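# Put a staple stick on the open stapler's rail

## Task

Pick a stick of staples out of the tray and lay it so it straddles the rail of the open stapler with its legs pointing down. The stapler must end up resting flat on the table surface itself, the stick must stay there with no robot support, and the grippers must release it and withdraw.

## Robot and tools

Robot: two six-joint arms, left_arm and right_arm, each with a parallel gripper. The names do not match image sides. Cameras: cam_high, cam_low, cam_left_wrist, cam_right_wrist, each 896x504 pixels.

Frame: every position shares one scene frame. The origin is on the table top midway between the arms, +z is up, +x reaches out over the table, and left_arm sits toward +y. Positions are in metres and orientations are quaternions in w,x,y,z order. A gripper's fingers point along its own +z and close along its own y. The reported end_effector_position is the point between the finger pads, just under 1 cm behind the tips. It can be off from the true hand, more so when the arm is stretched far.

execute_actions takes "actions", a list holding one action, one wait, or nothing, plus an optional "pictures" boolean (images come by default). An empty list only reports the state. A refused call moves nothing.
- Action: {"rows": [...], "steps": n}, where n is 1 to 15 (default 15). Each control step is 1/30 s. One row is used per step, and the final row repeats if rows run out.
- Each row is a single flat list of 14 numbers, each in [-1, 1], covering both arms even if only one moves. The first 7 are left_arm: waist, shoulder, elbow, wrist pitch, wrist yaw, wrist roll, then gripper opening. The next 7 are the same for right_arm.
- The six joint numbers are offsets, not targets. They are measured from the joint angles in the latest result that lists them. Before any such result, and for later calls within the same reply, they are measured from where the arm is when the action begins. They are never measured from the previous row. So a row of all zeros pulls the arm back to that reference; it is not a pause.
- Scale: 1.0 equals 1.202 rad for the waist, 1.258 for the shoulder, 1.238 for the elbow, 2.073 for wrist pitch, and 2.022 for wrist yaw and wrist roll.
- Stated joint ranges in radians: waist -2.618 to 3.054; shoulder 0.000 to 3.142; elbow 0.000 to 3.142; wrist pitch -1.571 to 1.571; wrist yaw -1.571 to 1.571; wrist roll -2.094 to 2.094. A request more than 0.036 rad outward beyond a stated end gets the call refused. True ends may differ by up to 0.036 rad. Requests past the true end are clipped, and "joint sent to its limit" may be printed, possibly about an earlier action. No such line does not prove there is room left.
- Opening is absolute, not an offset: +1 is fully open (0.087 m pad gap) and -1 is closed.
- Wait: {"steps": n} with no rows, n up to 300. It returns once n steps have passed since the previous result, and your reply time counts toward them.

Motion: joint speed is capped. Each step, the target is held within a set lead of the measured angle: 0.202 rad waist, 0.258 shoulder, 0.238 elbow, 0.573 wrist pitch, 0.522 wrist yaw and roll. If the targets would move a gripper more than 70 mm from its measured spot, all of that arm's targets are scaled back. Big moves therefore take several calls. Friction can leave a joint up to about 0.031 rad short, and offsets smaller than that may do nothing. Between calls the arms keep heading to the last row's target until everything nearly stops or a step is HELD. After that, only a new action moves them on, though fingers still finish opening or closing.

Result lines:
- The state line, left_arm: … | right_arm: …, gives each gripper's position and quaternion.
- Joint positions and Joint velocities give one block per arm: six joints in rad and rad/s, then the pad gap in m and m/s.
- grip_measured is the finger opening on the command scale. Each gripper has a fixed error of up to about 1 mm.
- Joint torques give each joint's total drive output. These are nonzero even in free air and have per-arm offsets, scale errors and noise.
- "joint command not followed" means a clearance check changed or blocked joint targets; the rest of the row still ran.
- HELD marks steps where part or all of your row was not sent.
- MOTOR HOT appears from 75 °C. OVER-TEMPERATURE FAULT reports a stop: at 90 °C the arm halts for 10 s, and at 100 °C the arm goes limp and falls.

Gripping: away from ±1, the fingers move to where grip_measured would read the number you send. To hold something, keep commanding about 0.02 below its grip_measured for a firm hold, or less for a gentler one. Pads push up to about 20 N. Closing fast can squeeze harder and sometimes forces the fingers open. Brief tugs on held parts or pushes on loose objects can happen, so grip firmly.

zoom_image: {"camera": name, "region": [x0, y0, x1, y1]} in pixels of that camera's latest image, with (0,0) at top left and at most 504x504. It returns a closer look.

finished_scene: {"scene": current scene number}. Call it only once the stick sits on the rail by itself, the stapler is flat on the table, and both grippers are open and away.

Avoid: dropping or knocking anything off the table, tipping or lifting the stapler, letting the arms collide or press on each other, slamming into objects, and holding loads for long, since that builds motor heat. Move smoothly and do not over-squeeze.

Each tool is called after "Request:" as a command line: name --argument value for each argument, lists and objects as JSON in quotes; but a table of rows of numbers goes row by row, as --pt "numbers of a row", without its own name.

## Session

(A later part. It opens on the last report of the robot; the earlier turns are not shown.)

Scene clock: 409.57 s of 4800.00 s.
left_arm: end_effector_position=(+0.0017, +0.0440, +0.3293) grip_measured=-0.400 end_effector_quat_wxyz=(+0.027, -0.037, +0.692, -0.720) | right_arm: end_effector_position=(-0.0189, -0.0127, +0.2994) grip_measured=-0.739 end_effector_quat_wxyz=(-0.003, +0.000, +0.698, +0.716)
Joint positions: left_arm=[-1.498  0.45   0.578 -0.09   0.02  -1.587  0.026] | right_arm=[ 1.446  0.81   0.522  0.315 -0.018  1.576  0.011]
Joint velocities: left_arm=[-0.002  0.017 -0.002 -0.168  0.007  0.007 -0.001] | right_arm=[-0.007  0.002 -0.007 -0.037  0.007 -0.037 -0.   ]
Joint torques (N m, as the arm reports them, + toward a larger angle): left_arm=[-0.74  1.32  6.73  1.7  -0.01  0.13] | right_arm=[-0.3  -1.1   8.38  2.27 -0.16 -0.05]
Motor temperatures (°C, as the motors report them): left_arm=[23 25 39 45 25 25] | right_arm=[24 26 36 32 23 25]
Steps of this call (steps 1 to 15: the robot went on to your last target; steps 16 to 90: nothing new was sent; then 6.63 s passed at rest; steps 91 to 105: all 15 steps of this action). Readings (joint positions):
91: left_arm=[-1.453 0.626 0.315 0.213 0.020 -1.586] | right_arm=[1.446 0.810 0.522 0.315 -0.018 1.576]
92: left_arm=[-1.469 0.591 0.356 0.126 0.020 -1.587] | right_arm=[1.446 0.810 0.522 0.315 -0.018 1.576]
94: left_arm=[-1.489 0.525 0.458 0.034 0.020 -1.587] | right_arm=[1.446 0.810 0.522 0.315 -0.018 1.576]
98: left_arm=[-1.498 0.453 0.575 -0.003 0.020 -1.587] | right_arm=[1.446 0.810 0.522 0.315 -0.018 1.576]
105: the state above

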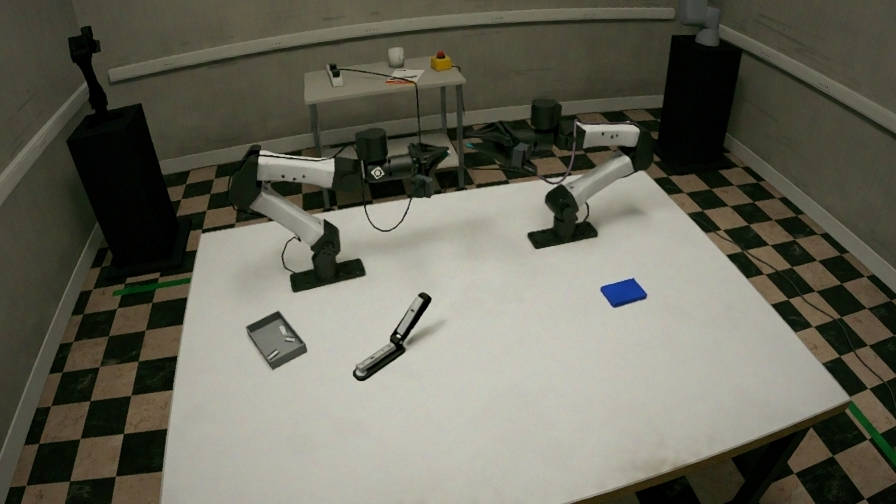

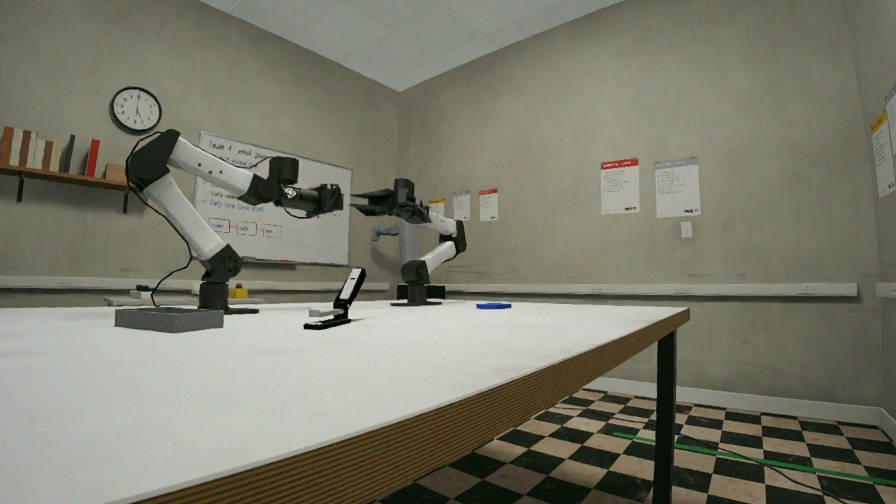

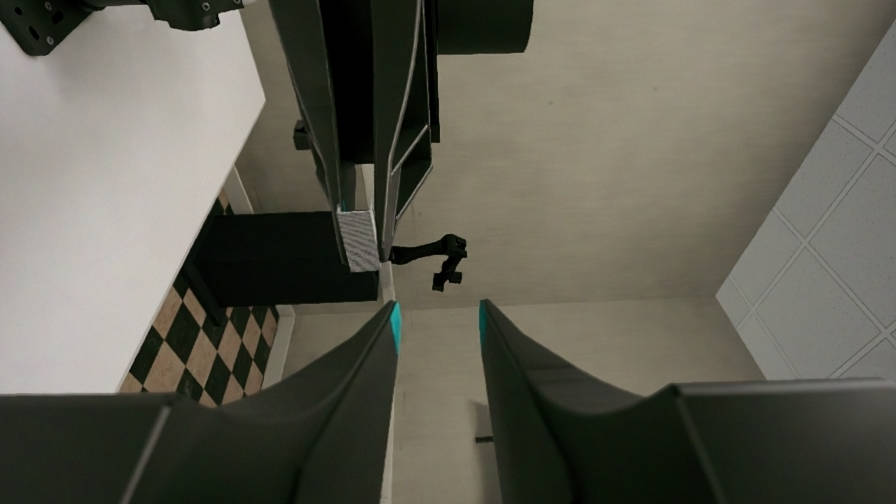

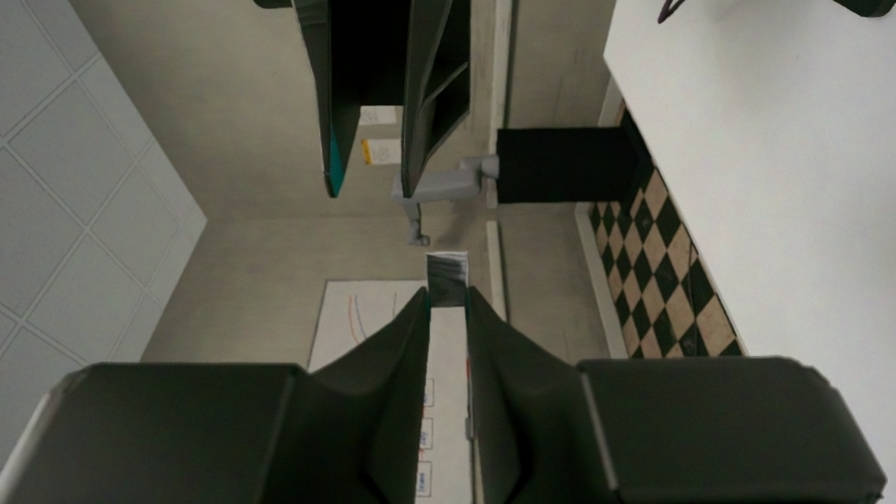

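Request:
execute_actions --actions '[{"rows":[[0,0,-0.08,0.03,0,0,-0.4,0,0,0,0,0,0,-0.8]],"steps":15}]'

Scene clock: 413.47 s of 4800.00 s.
left_arm: end_effector_position=(+0.0026, +0.0368, +0.2951) grip_measured=-0.400 end_effector_quat_wxyz=(+0.026, -0.038, +0.711, -0.701) | right_arm: end_effector_position=(-0.0189, -0.0127, +0.2994) grip_measured=-0.739 end_effector_quat_wxyz=(-0.003, +0.000, +0.698, +0.716)
Joint positions: left_arm=[-1.498  0.45   0.49  -0.055  0.02  -1.587  0.026] | right_arm=[ 1.446  0.81   0.522  0.315 -0.018  1.576  0.011]
Joint velocities: left_arm=[-0.012  0.002 -0.007  0.081 -0.007 -0.095 -0.001] | right_arm=[-0.022 -0.002 -0.007  0.007 -0.022 -0.022 -0.001]
Joint torques (N m, as the arm reports them, + toward a larger angle): left_arm=[ 0.01  1.16  6.51  2.03 -0.04  0.14] | right_arm=[-0.28 -1.1   8.36  2.28 -0.16 -0.05]
Motor temperatures (°C, as the motors report them): left_arm=[23 24 39 45 25 25] | right_arm=[24 26 36 33 23 25]
Steps of this call (steps 1 to 30: the robot went on to your last target; steps 31 to 100: nothing new was sent; then 0.07 s passed at rest; steps 101 to 115: all 15 steps of this action). Readings (joint positions):
101: left_arm=[-1.498 0.450 0.567 -0.096 0.020 -1.587] | right_arm=[1.446 0.810 0.522 0.315 -0.018 1.576]
102: left_arm=[-1.498 0.450 0.549 -0.075 0.020 -1.587] | right_arm=[1.446 0.810 0.522 0.315 -0.018 1.576]
104: left_arm=[-1.498 0.450 0.513 -0.067 0.020 -1.587] | right_arm=[1.446 0.810 0.522 0.315 -0.018 1.576]
108: left_arm=[-1.498 0.450 0.490 -0.067 0.020 -1.587] | right_arm=[1.446 0.810 0.522 0.315 -0.018 1.576]
115: the state above

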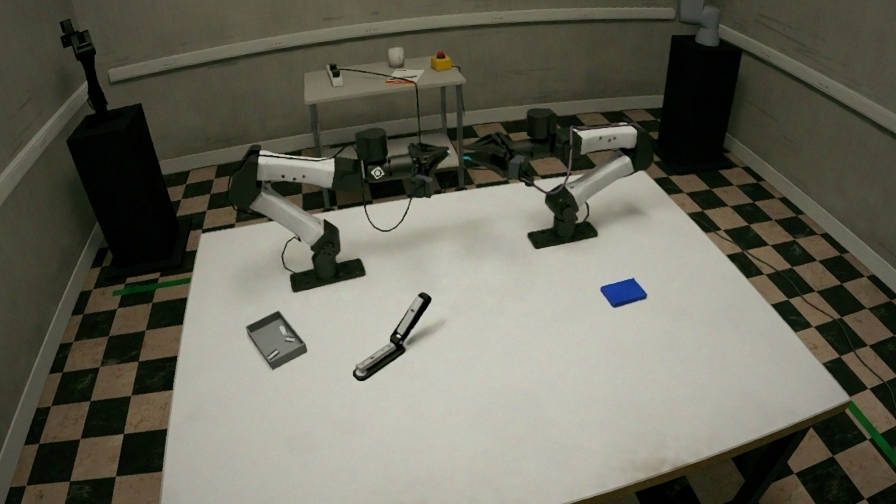

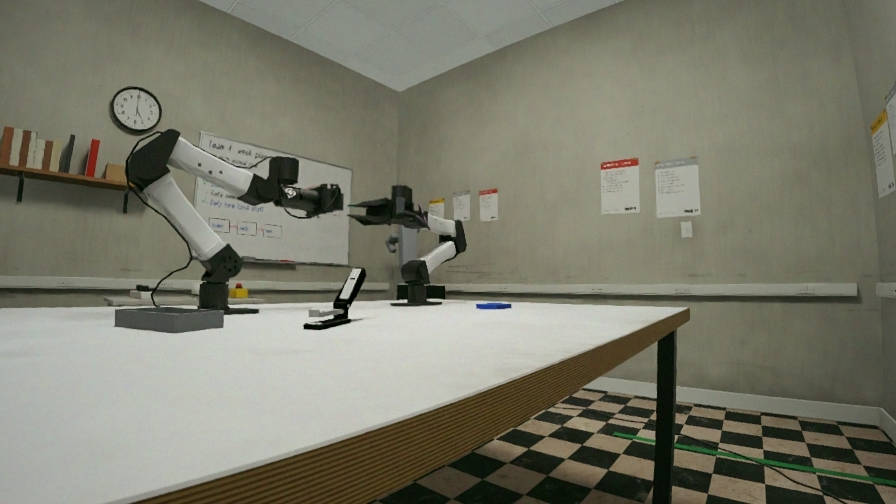

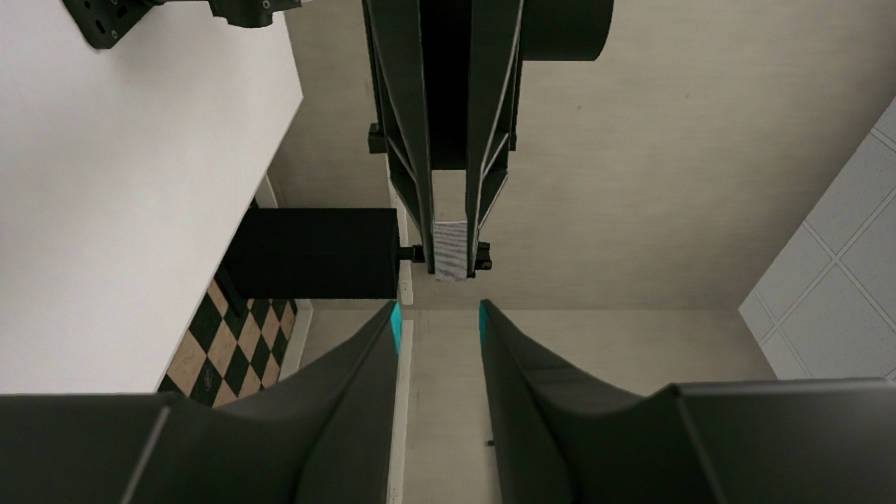

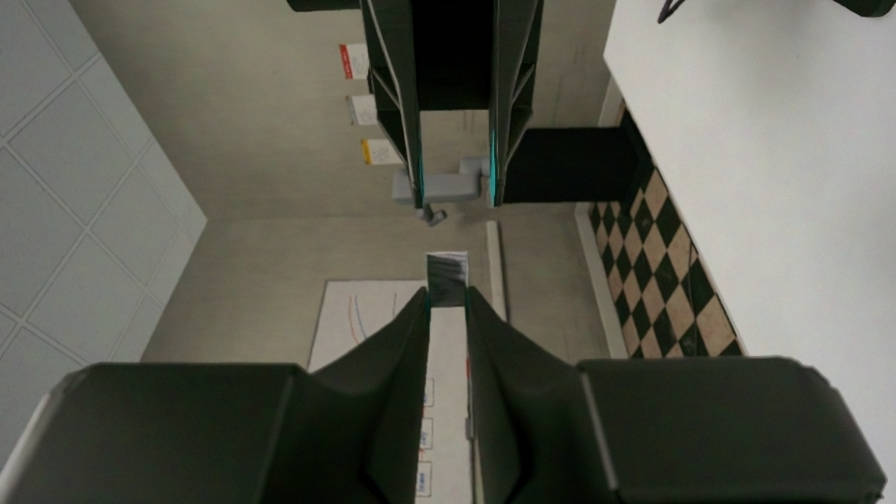

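Request:
execute_actions --actions '[{"rows":[[-0.04,0.15,0,0.1,0,0,-0.4,0,0,0,0,0,0,-0.8]],"steps":15}]'

Scene clock: 421.60 s of 4800.00 s.
left_arm: end_effector_position=(-0.0064, +0.0047, +0.2848) grip_measured=-0.400 end_effector_quat_wxyz=(+0.012, -0.024, +0.722, -0.692) | right_arm: end_effector_position=(-0.0196, -0.0129, +0.3011) grip_measured=-0.739 end_effector_quat_wxyz=(-0.005, -0.001, +0.695, +0.719)
Joint positions: left_arm=[-1.54   0.631  0.492  0.096  0.019 -1.587  0.026] | right_arm=[ 1.446  0.81   0.522  0.321 -0.022  1.576  0.011]
Joint velocities: left_arm=[ 0.007  0.002 -0.012  0.11  -0.11   0.037  0.   ] | right_arm=[ 0.007 -0.002 -0.012  0.051 -0.066  0.051 -0.   ]
Joint torques (N m, as the arm reports them, + toward a larger angle): left_arm=[-0.65  0.67  7.55  2.17 -0.02  0.13] | right_arm=[-0.28 -1.14  8.39  2.2  -0.12 -0.05]
Motor temperatures (°C, as the motors report them): left_arm=[23 24 39 46 25 25] | right_arm=[24 26 37 33 23 25]
Steps of this call (steps 1 to 15: the robot went on to your last target; steps 16 to 90: nothing new was sent; then 4.63 s passed at rest; steps 91 to 105: all 15 steps of this action). Readings (joint positions):
91: left_arm=[-1.505 0.471 0.490 -0.029 0.016 -1.587] | right_arm=[1.446 0.810 0.522 0.315 -0.018 1.576]
92: left_arm=[-1.519 0.517 0.492 0.018 0.016 -1.587] | right_arm=[1.446 0.810 0.522 0.315 -0.018 1.576]
94: left_arm=[-1.536 0.599 0.492 0.061 0.016 -1.587] | right_arm=[1.446 0.810 0.522 0.315 -0.018 1.576]
98: left_arm=[-1.540 0.631 0.492 0.079 0.018 -1.587] | right_arm=[1.446 0.810 0.522 0.318 -0.022 1.576]
105: the state above

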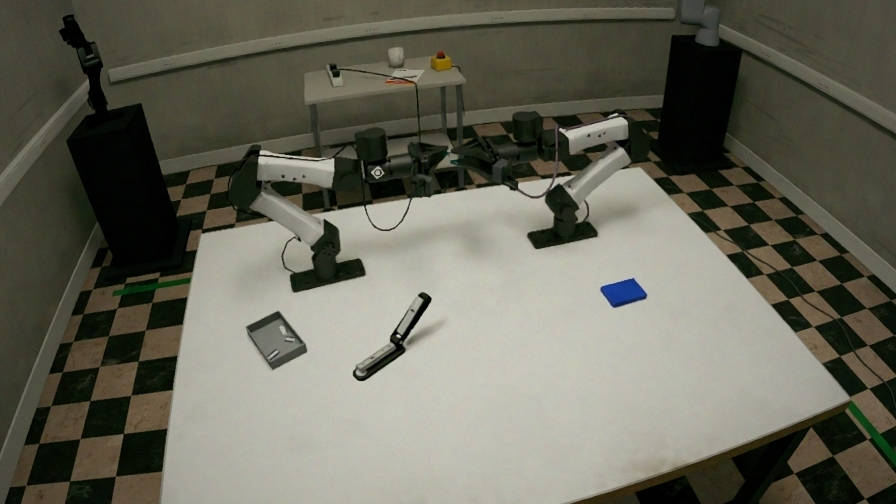

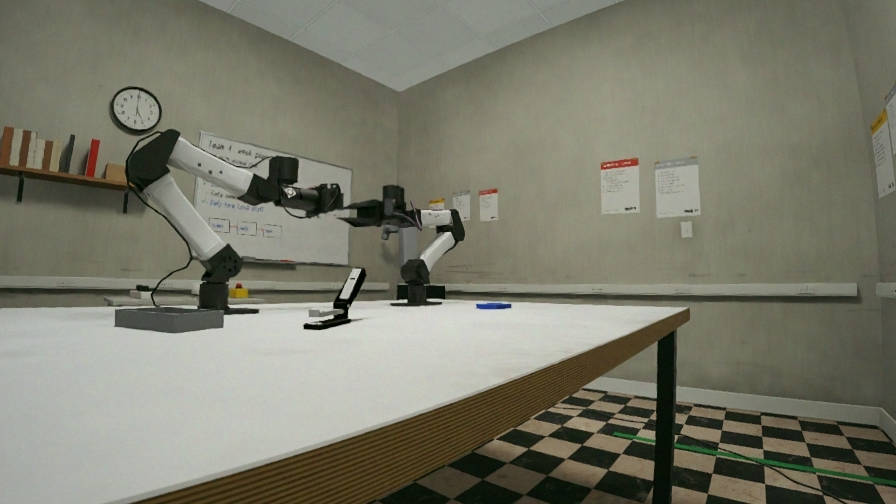

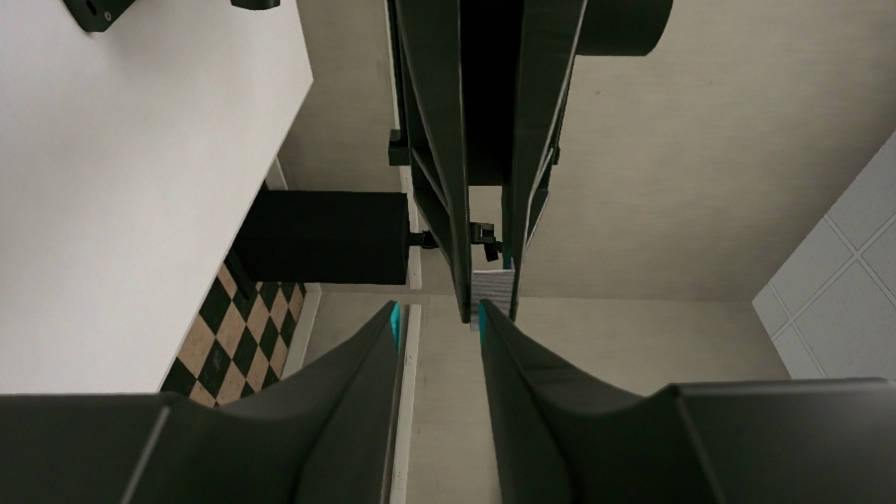

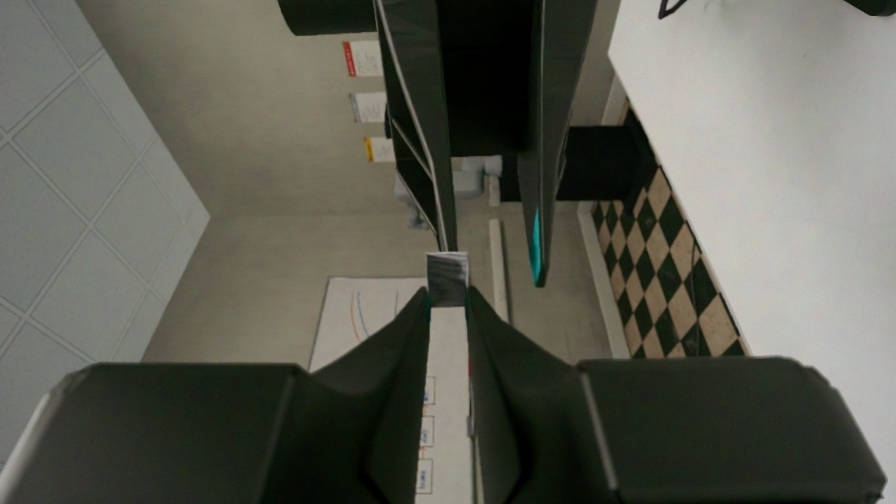

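Request:
execute_actions --actions '[{"rows":[[0.03,-0.05,0.03,0.0,0,0,0.0,0,0,0,0,0,0,-0.8]],"steps":15}]'

Scene clock: 426.53 s of 4800.00 s.
left_arm: end_effector_position=(+0.0014, +0.0124, +0.3065) grip_measured=+0.000 end_effector_quat_wxyz=(+0.022, -0.033, +0.698, -0.715) | right_arm: end_effector_position=(-0.0196, -0.0129, +0.3011) grip_measured=-0.739 end_effector_quat_wxyz=(-0.005, -0.001, +0.695, +0.719)
Joint positions: left_arm=[-1.511  0.588  0.506  0.107  0.02  -1.587  0.044] | right_arm=[ 1.446  0.81   0.522  0.321 -0.022  1.576  0.011]
Joint velocities: left_arm=[-0.002  0.007 -0.002 -0.037 -0.037 -0.11  -0.001] | right_arm=[ 0.002 -0.012 -0.007  0.037  0.007  0.007  0.   ]
Joint torques (N m, as the arm reports them, + toward a larger angle): left_arm=[ 0.74 -0.93  9.27  1.69 -0.04  0.12] | right_arm=[-0.29 -1.1   8.37  2.28 -0.16 -0.05]
Motor temperatures (°C, as the motors report them): left_arm=[23 24 39 47 25 25] | right_arm=[24 26 37 33 23 25]
Steps of this call (steps 1 to 30: the robot went on to your last target; steps 31 to 100: nothing new was sent; then 1.10 s passed at rest; steps 101 to 115: all 15 steps of this action). Readings (joint positions):
101: left_arm=[-1.535 0.627 0.492 0.123 0.020 -1.587] | right_arm=[1.446 0.810 0.522 0.321 -0.022 1.576]
102: left_arm=[-1.526 0.616 0.492 0.115 0.020 -1.587] | right_arm=[1.446 0.810 0.522 0.321 -0.022 1.576]
104: left_arm=[-1.513 0.597 0.495 0.110 0.020 -1.587] | right_arm=[1.446 0.810 0.522 0.321 -0.022 1.576]
108: left_arm=[-1.511 0.588 0.506 0.110 0.020 -1.587] | right_arm=[1.446 0.810 0.522 0.321 -0.022 1.576]
115: the state above

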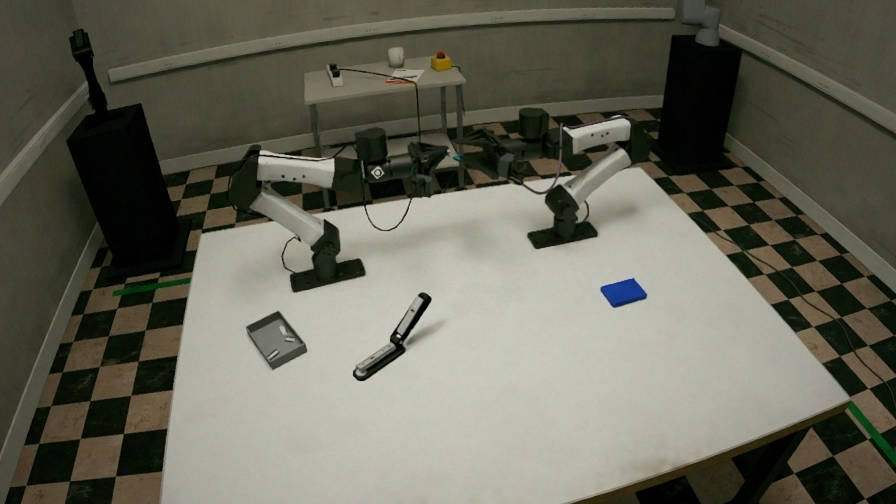

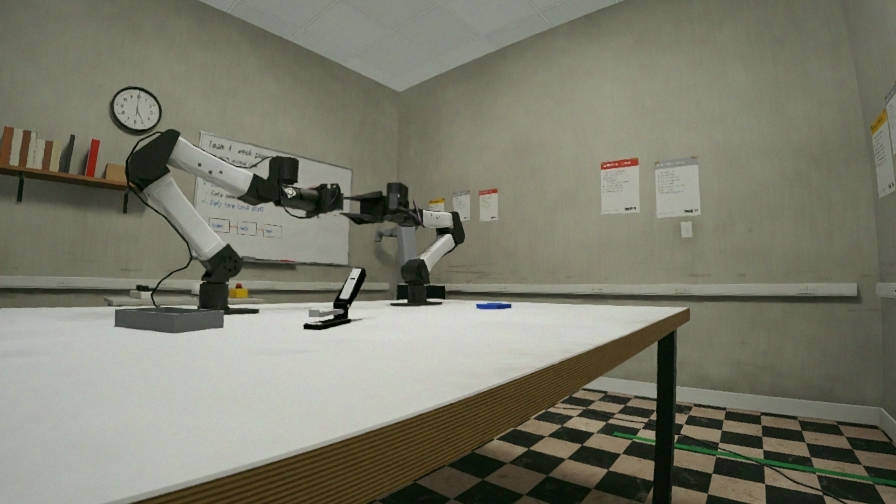

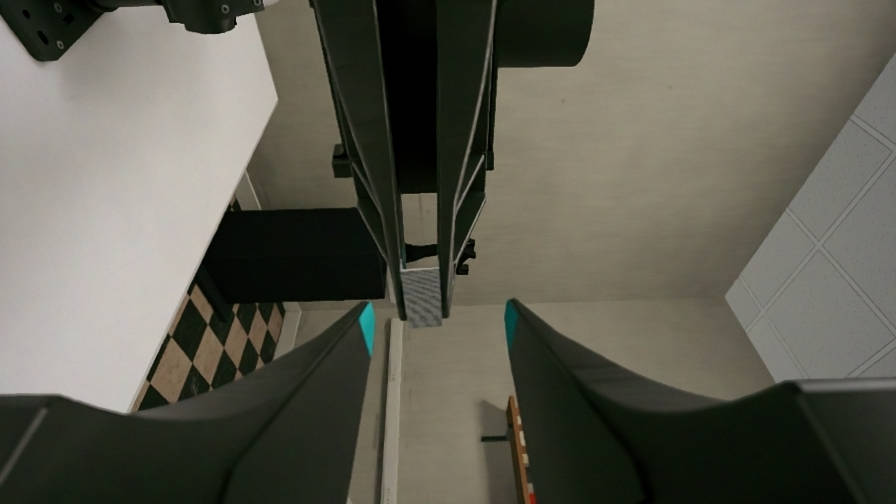

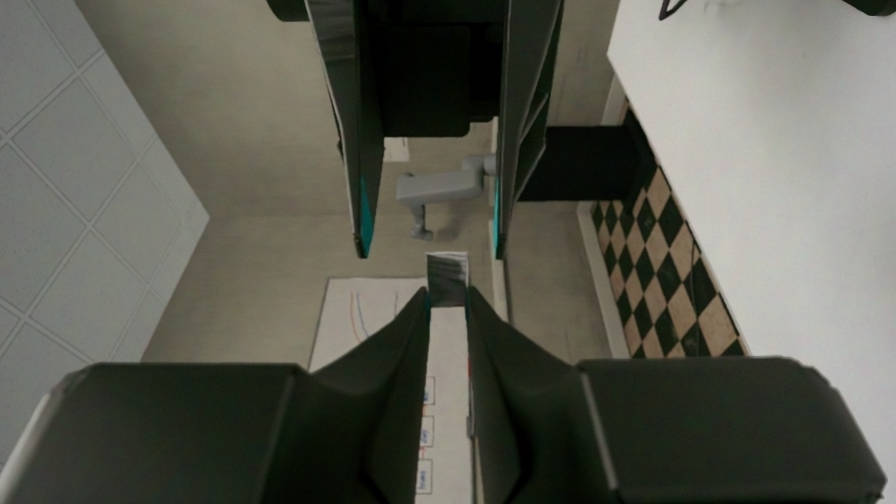

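Advance ~2.3 cm.

Request:
execute_actions --actions '[{"rows":[[0,0.04,0,0.03,0,0,0,0,0,0,0,0,0,-0.8],[0,0.04,0,0.03,0,0,0,0,0,0,0,0,0,-0.8],[0,0.04,0,0.03,0,0,0,0,0,0,0,0,0,-0.8],[0,0.07,0,0.045,0,0,0,0,0,0,0,0,0,-0.8],[0,0.07,0,0.045,0,0,0,0,0,0,0,0,0,-0.8],[0,0.07,0,0.045,0,0,0,0,0,0,0,0,0,-0.8],[0,0.1,0,0.055,0,0,0,0,0,0,0,0,0,-0.8]],"steps":15}]' --pictures false

Request:
execute_actions --actions '[{"steps":30}]'

Scene clock: 439.13 s of 4800.00 s.
left_arm: end_effector_position=(+0.0033, -0.0077, +0.2949) grip_measured=+0.000 end_effector_quat_wxyz=(+0.022, -0.033, +0.708, -0.705) | right_arm: end_effector_position=(-0.0196, -0.0129, +0.3011) grip_measured=-0.739 end_effector_quat_wxyz=(-0.005, -0.001, +0.695, +0.719)
Joint positions: left_arm=[-1.511  0.698  0.506  0.187  0.02  -1.587  0.044] | right_arm=[ 1.446  0.81   0.522  0.321 -0.022  1.576  0.011]
Joint velocities: left_arm=[-0.017 -0.007  0.012  0.037 -0.022  0.051 -0.   ] | right_arm=[ 0.002 -0.007  0.012  0.037 -0.007 -0.022 -0.001]
Joint torques (N m, as the arm reports them, + toward a larger angle): left_arm=[ 0.02  0.94  7.65  1.94 -0.03  0.11] | right_arm=[-0.28 -1.1   8.35  2.28 -0.16 -0.05]
Motor temperatures (°C, as the motors report them): left_arm=[23 24 40 46 25 25] | right_arm=[24 25 37 34 23 25]
Steps of this call (steps 1 to 15: the robot went on to your last target; steps 16 to 90: nothing new was sent; then 9.10 s passed at rest; steps 91 to 105: all 15 steps of this action). Readings (joint positions):
91: left_arm=[-1.511 0.591 0.506 0.111 0.020 -1.587] | right_arm=[1.446 0.810 0.522 0.321 -0.022 1.576]
92: left_arm=[-1.511 0.599 0.506 0.121 0.020 -1.587] | right_arm=[1.446 0.810 0.522 0.321 -0.022 1.576]
94: left_arm=[-1.511 0.618 0.506 0.134 0.020 -1.587] | right_arm=[1.446 0.810 0.522 0.321 -0.022 1.576]
98: left_arm=[-1.511 0.672 0.506 0.168 0.020 -1.587] | right_arm=[1.446 0.810 0.522 0.321 -0.022 1.576]
105: the state above

Scene clock: 440.13 s of 4800.00 s.
left_arm: end_effector_position=(+0.0033, -0.0077, +0.2971) grip_measured=+0.000 end_effector_quat_wxyz=(+0.022, -0.033, +0.705, -0.708) | right_arm: end_effector_position=(-0.0196, -0.0129, +0.3011) grip_measured=-0.739 end_effector_quat_wxyz=(-0.005, -0.001, +0.695, +0.719)
Joint positions: left_arm=[-1.511  0.698  0.506  0.196  0.02  -1.587  0.044] | right_arm=[ 1.446  0.81   0.522  0.321 -0.022  1.576  0.011]
Joint velocities: left_arm=[-0.012 -0.022 -0.002 -0.007  0.007 -0.007 -0.   ] | right_arm=[ 0.022 -0.007 -0.007 -0.095  0.037  0.007  0.   ]
Joint torques (N m, as the arm reports them, + toward a larger angle): left_arm=[-0.03  0.92  7.56  1.98 -0.06  0.12] | right_arm=[-0.29 -1.09  8.37  2.28 -0.16 -0.05]
Motor temperatures (°C, as the motors report them): left_arm=[23 24 40 46 25 25] | right_arm=[24 25 37 34 23 25]
Steps of this call (steps 1 to 15: the robot went on to your last target; steps 16 to 30: nothing new was sent). Readings (joint positions):
1: left_arm=[-1.511 0.698 0.506 0.189 0.020 -1.587] | right_arm=[1.446 0.810 0.522 0.321 -0.022 1.576]
2: left_arm=[-1.511 0.698 0.506 0.190 0.020 -1.587] | right_arm=[1.446 0.810 0.522 0.321 -0.022 1.576]
4: left_arm=[-1.511 0.698 0.506 0.193 0.020 -1.587] | right_arm=[1.446 0.810 0.522 0.321 -0.022 1.576]
8: left_arm=[-1.511 0.698 0.506 0.195 0.020 -1.587] | right_arm=[1.446 0.810 0.522 0.321 -0.022 1.576]
30: the state above
All arms were judged still, so your last target was given up. Only a new action makes them travel on or press farther. Fingers that are still opening or closing keep moving.

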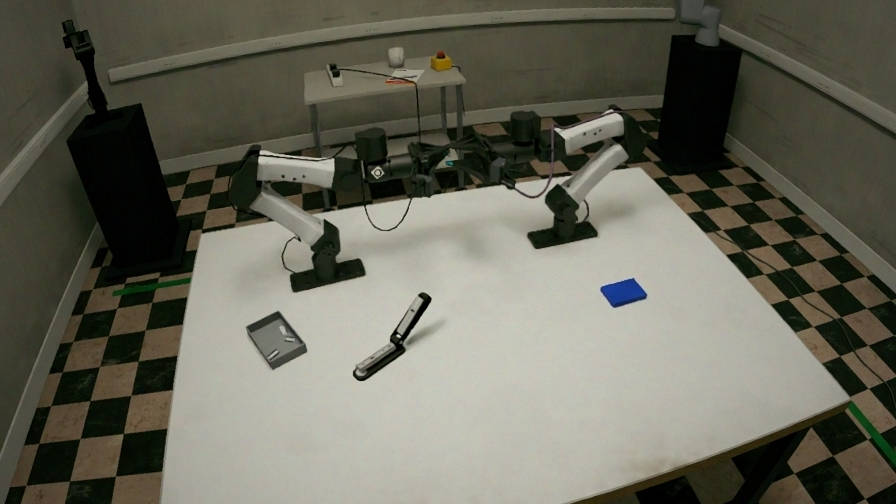

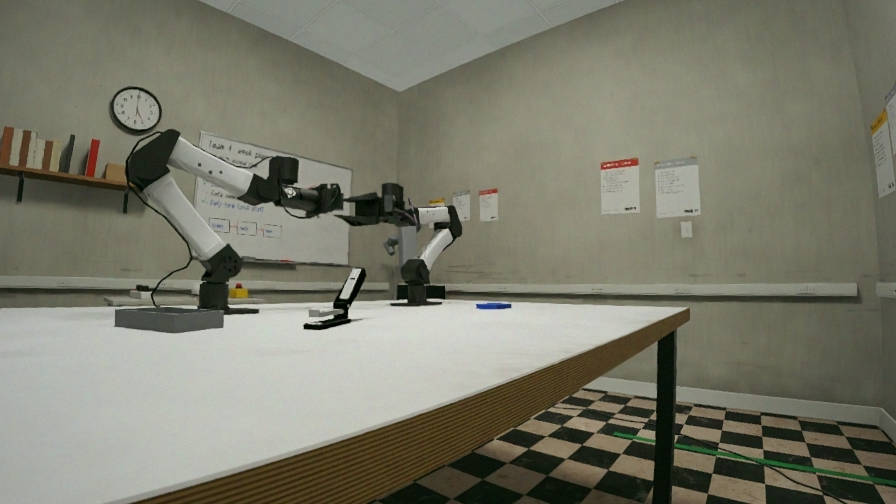

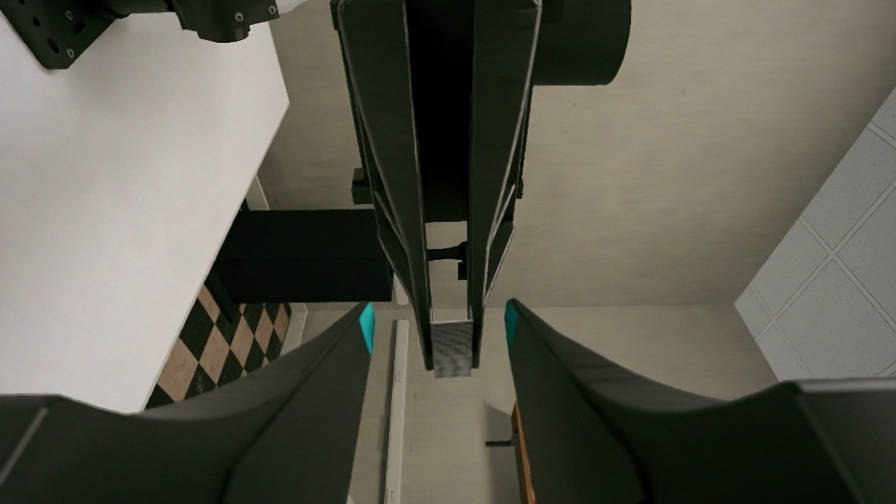

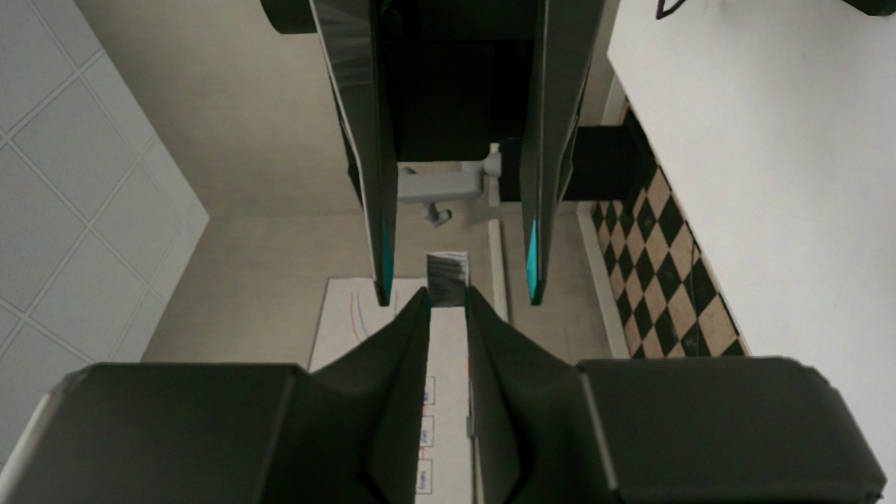

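Try closing.

Request:
execute_actions --actions '[{"rows":[[0,0,0,0,0,0,-0.3,0,0,0,0,0,0,-0.8],[0,0,0,0,0,0,-0.3,0,0,0,0,0,0,-0.8],[0,0,0,0,0,0,-0.5,0,0,0,0,0,0,-0.8],[0,0,0,0,0,0,-0.5,0,0,0,0,0,0,-0.8],[0,0,0,0,0,0,-0.65,0,0,0,0,0,0,-0.8],[0,0,0,0,0,0,-0.65,0,0,0,0,0,0,-0.8],[0,0,0,0,0,0,-0.8,0,0,0,0,0,0,-0.8]],"steps":15}]'

Scene clock: 445.80 s of 4800.00 s.
left_arm: end_effector_position=(+0.0034, -0.0077, +0.2982) grip_measured=-0.570 end_effector_quat_wxyz=(+0.021, -0.034, +0.703, -0.710) | right_arm: end_effector_position=(-0.0196, -0.0128, +0.2988) grip_measured=-0.748 end_effector_quat_wxyz=(-0.004, -0.002, +0.698, +0.716)
Joint positions: left_arm=[-1.511  0.698  0.506  0.2    0.02  -1.589  0.019] | right_arm=[ 1.446  0.81   0.522  0.312 -0.022  1.575  0.011]
Joint velocities: left_arm=[-0.017  0.007  0.012 -0.051 -0.051  0.037 -0.001] | right_arm=[ 0.012  0.007  0.002 -0.051 -0.022  0.022 -0.001]
Joint torques (N m, as the arm reports them, + toward a larger angle): left_arm=[-0.05 -0.29  7.61  1.75 -0.03  0.14] | right_arm=[-0.3  -1.11  8.37  2.38 -0.16 -0.05]
Motor temperatures (°C, as the motors report them): left_arm=[23 24 40 47 25 25] | right_arm=[24 25 38 34 23 25]
Steps of this call (steps 1 to 90: nothing new was sent; then 2.17 s passed at rest; steps 91 to 105: all 15 steps of this action). Readings (joint positions):
91: left_arm=[-1.511 0.698 0.506 0.196 0.020 -1.587] | right_arm=[1.446 0.810 0.522 0.321 -0.022 1.576]
92: left_arm=[-1.511 0.698 0.506 0.196 0.020 -1.587] | right_arm=[1.446 0.810 0.522 0.321 -0.022 1.576]
94: left_arm=[-1.511 0.698 0.506 0.199 0.020 -1.588] | right_arm=[1.446 0.810 0.522 0.315 -0.022 1.575]
98: left_arm=[-1.511 0.698 0.506 0.200 0.020 -1.589] | right_arm=[1.446 0.810 0.522 0.312 -0.022 1.575]
105: the state above

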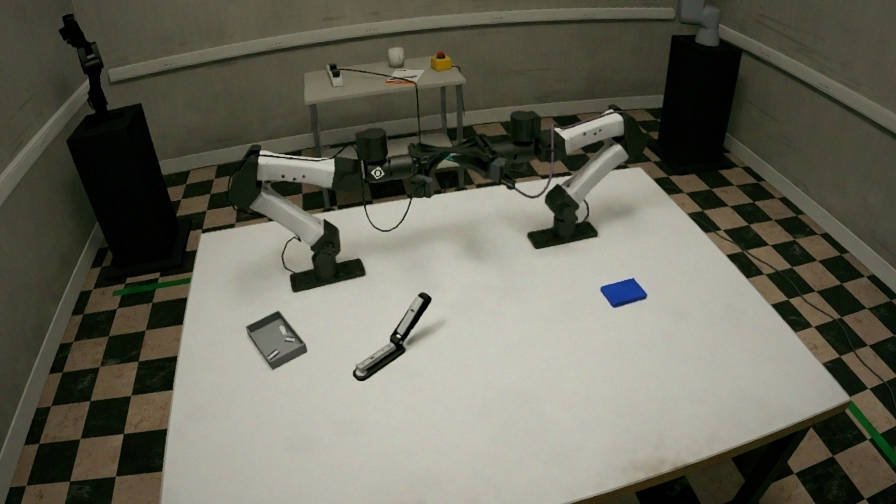

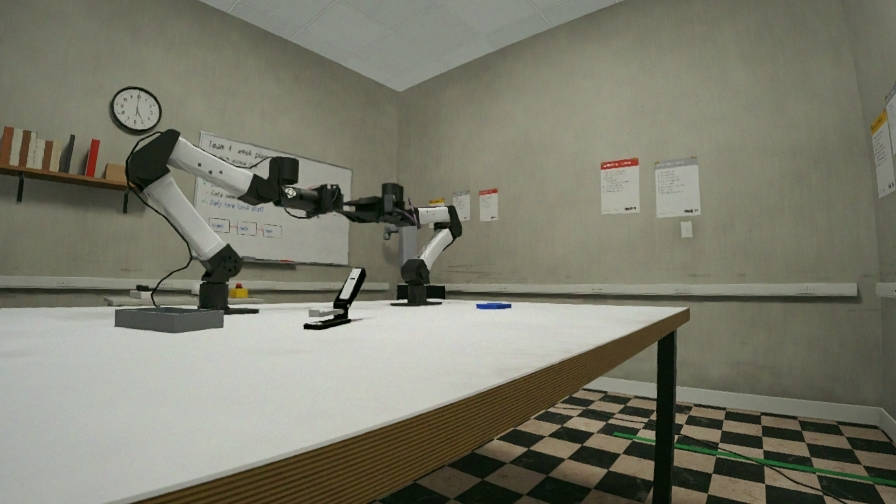

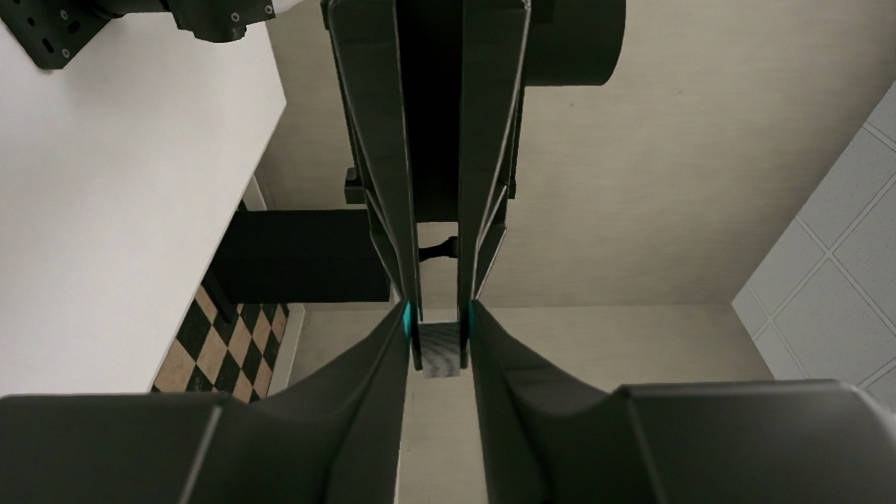

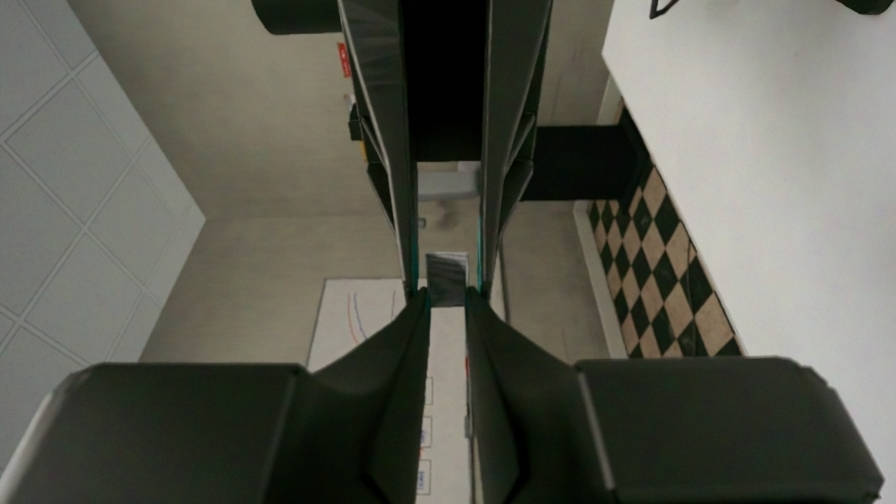

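Gripping right fingertips. Open, shift +x, retry.

Request:
execute_actions --actions '[{"rows":[[0,0,0,0,0,0,-0.3,0,0,0,0,0,0,-0.8],[0,0,0,0,0,0,-0.3,0,0,0,0,0,0,-0.8],[0,0,0,0,0,0,-0.3,0,0,0,0,0,0,-0.8],[0,0,0,0,0,0,-0.3,0,0,0,0,0,0,-0.8],[0.03,0,0,0,0,0,-0.3,0,0,0,0,0,0,-0.8]],"steps":15}]' --pictures false

Request:
execute_actions --actions '[{"rows":[[0,0,0,0,0,0,-0.5,0,0,0,0,0,0,-0.8],[0,0,0,0,0,0,-0.5,0,0,0,0,0,0,-0.8],[0,0,0,0,0,0,-0.65,0,0,0,0,0,0,-0.8],[0,0,0,0,0,0,-0.65,0,0,0,0,0,0,-0.8],[0,0,0,0,0,0,-0.8,0,0,0,0,0,0,-0.8]],"steps":15}]'

Scene clock: 455.63 s of 4800.00 s.
left_arm: end_effector_position=(+0.0123, -0.0079, +0.2982) grip_measured=-0.300 end_effector_quat_wxyz=(+0.031, -0.043, +0.703, -0.709) | right_arm: end_effector_position=(-0.0196, -0.0128, +0.2988) grip_measured=-0.740 end_effector_quat_wxyz=(-0.004, -0.002, +0.698, +0.716)
Joint positions: left_arm=[-1.482  0.698  0.506  0.2    0.022 -1.589  0.031] | right_arm=[ 1.446  0.81   0.522  0.312 -0.022  1.575  0.011]
Joint velocities: left_arm=[-0.012 -0.002  0.012  0.022  0.037  0.022  0.   ] | right_arm=[ 0.007  0.012  0.012  0.037 -0.081 -0.007 -0.001]
Joint torques (N m, as the arm reports them, + toward a larger angle): left_arm=[ 0.68 -0.19  7.57  1.8  -0.04  0.14] | right_arm=[-0.29 -1.12  8.4   2.29 -0.16 -0.05]
Motor temperatures (°C, as the motors report them): left_arm=[23 24 40 47 25 25] | right_arm=[24 25 38 35 23 25]
Steps of this call (steps 1 to 15: the robot went on to your last target; steps 16 to 90: nothing new was sent; then 6.33 s passed at rest; steps 91 to 105: all 15 steps of this action). Readings (joint positions):
91: left_arm=[-1.511 0.698 0.506 0.200 0.020 -1.589] | right_arm=[1.446 0.810 0.522 0.312 -0.022 1.575]
92: left_arm=[-1.511 0.698 0.506 0.200 0.020 -1.589] | right_arm=[1.446 0.810 0.522 0.312 -0.022 1.575]
94: left_arm=[-1.511 0.698 0.506 0.200 0.020 -1.589] | right_arm=[1.446 0.810 0.522 0.312 -0.022 1.575]
98: left_arm=[-1.485 0.698 0.506 0.200 0.022 -1.589] | right_arm=[1.446 0.810 0.522 0.312 -0.022 1.575]
105: the state above

Scene clock: 456.13 s of 4800.00 s.
left_arm: end_effector_position=(+0.0123, -0.0079, +0.2982) grip_measured=-0.740 end_effector_quat_wxyz=(+0.031, -0.043, +0.703, -0.709) | right_arm: end_effector_position=(-0.0196, -0.0128, +0.2987) grip_measured=-0.740 end_effector_quat_wxyz=(-0.004, -0.002, +0.699, +0.715)
Joint positions: left_arm=[-1.482  0.698  0.506  0.2    0.022 -1.59   0.011] | right_arm=[ 1.446  0.81   0.522  0.312 -0.022  1.575  0.011]
Joint velocities: left_arm=[-0.012  0.002 -0.002  0.037 -0.007  0.007  0.   ] | right_arm=[ 0.002 -0.002  0.022 -0.037 -0.022  0.007  0.   ]
Joint torques (N m, as the arm reports them, + toward a larger angle): left_arm=[-0.01 -0.18  7.64  1.78 -0.01  0.12] | right_arm=[-0.3  -1.1   8.38  2.29 -0.16 -0.05]
Motor temperatures (°C, as the motors report them): left_arm=[23 24 40 47 25 25] | right_arm=[24 25 38 35 23 25]
Steps of this call (steps 1 to 15: all 15 steps of this action). Readings (joint positions):
1: left_arm=[-1.482 0.698 0.506 0.200 0.022 -1.589] | right_arm=[1.446 0.810 0.522 0.312 -0.022 1.575]
2: left_arm=[-1.482 0.698 0.506 0.200 0.022 -1.589] | right_arm=[1.446 0.810 0.522 0.312 -0.022 1.575]
4: left_arm=[-1.482 0.698 0.506 0.200 0.022 -1.589] | right_arm=[1.446 0.810 0.522 0.312 -0.022 1.575]
8: left_arm=[-1.482 0.698 0.506 0.200 0.022 -1.590] | right_arm=[1.446 0.810 0.522 0.312 -0.022 1.575]
15: the state above

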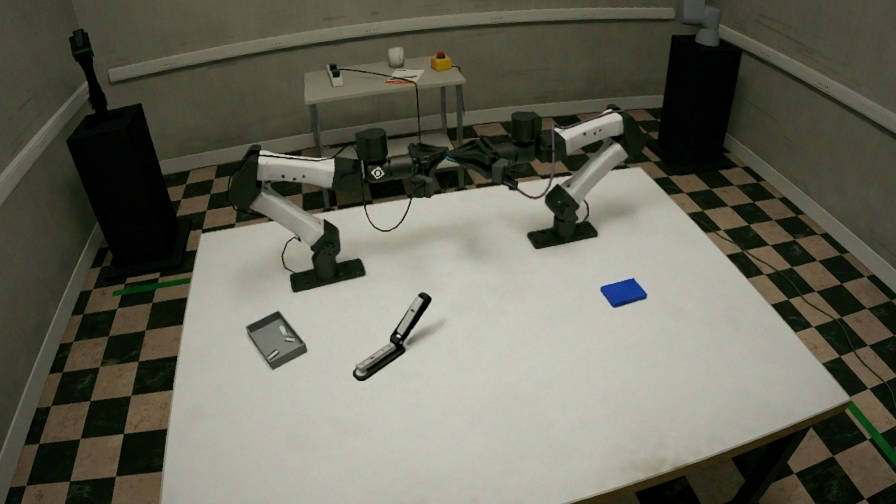

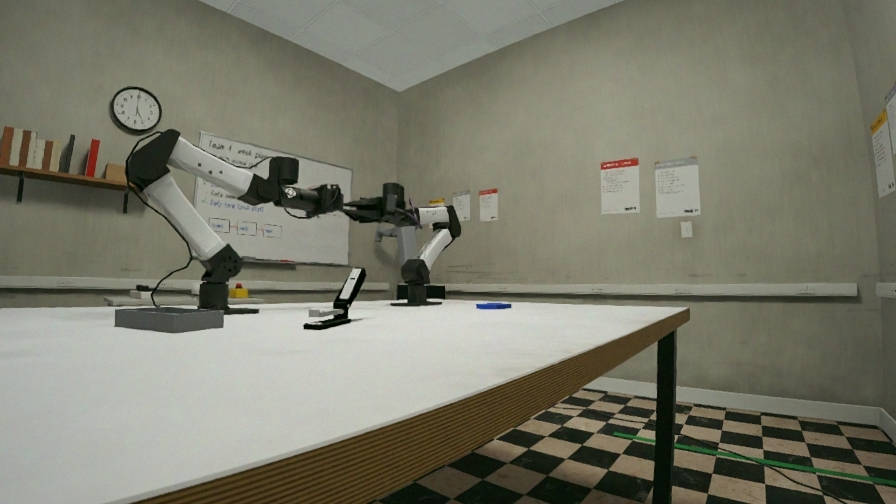

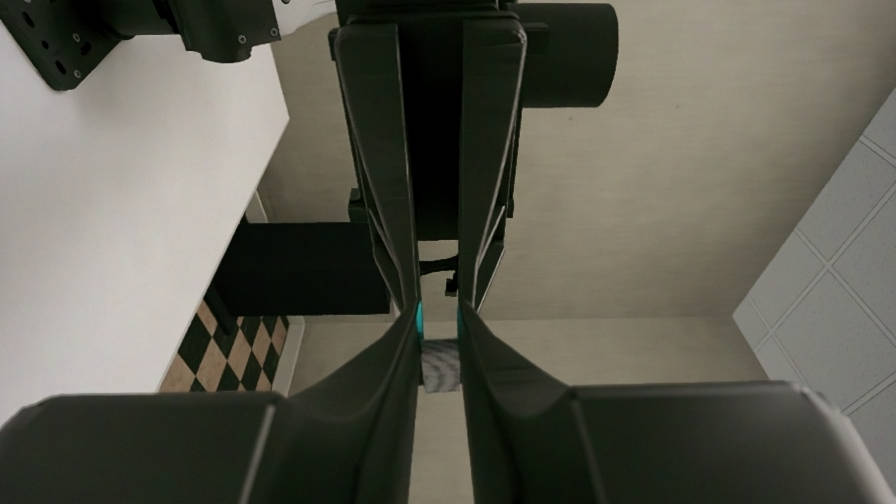

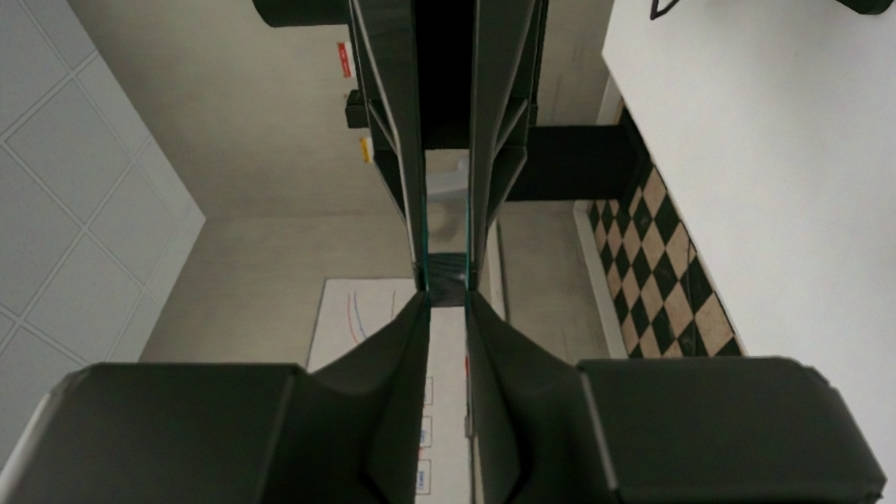

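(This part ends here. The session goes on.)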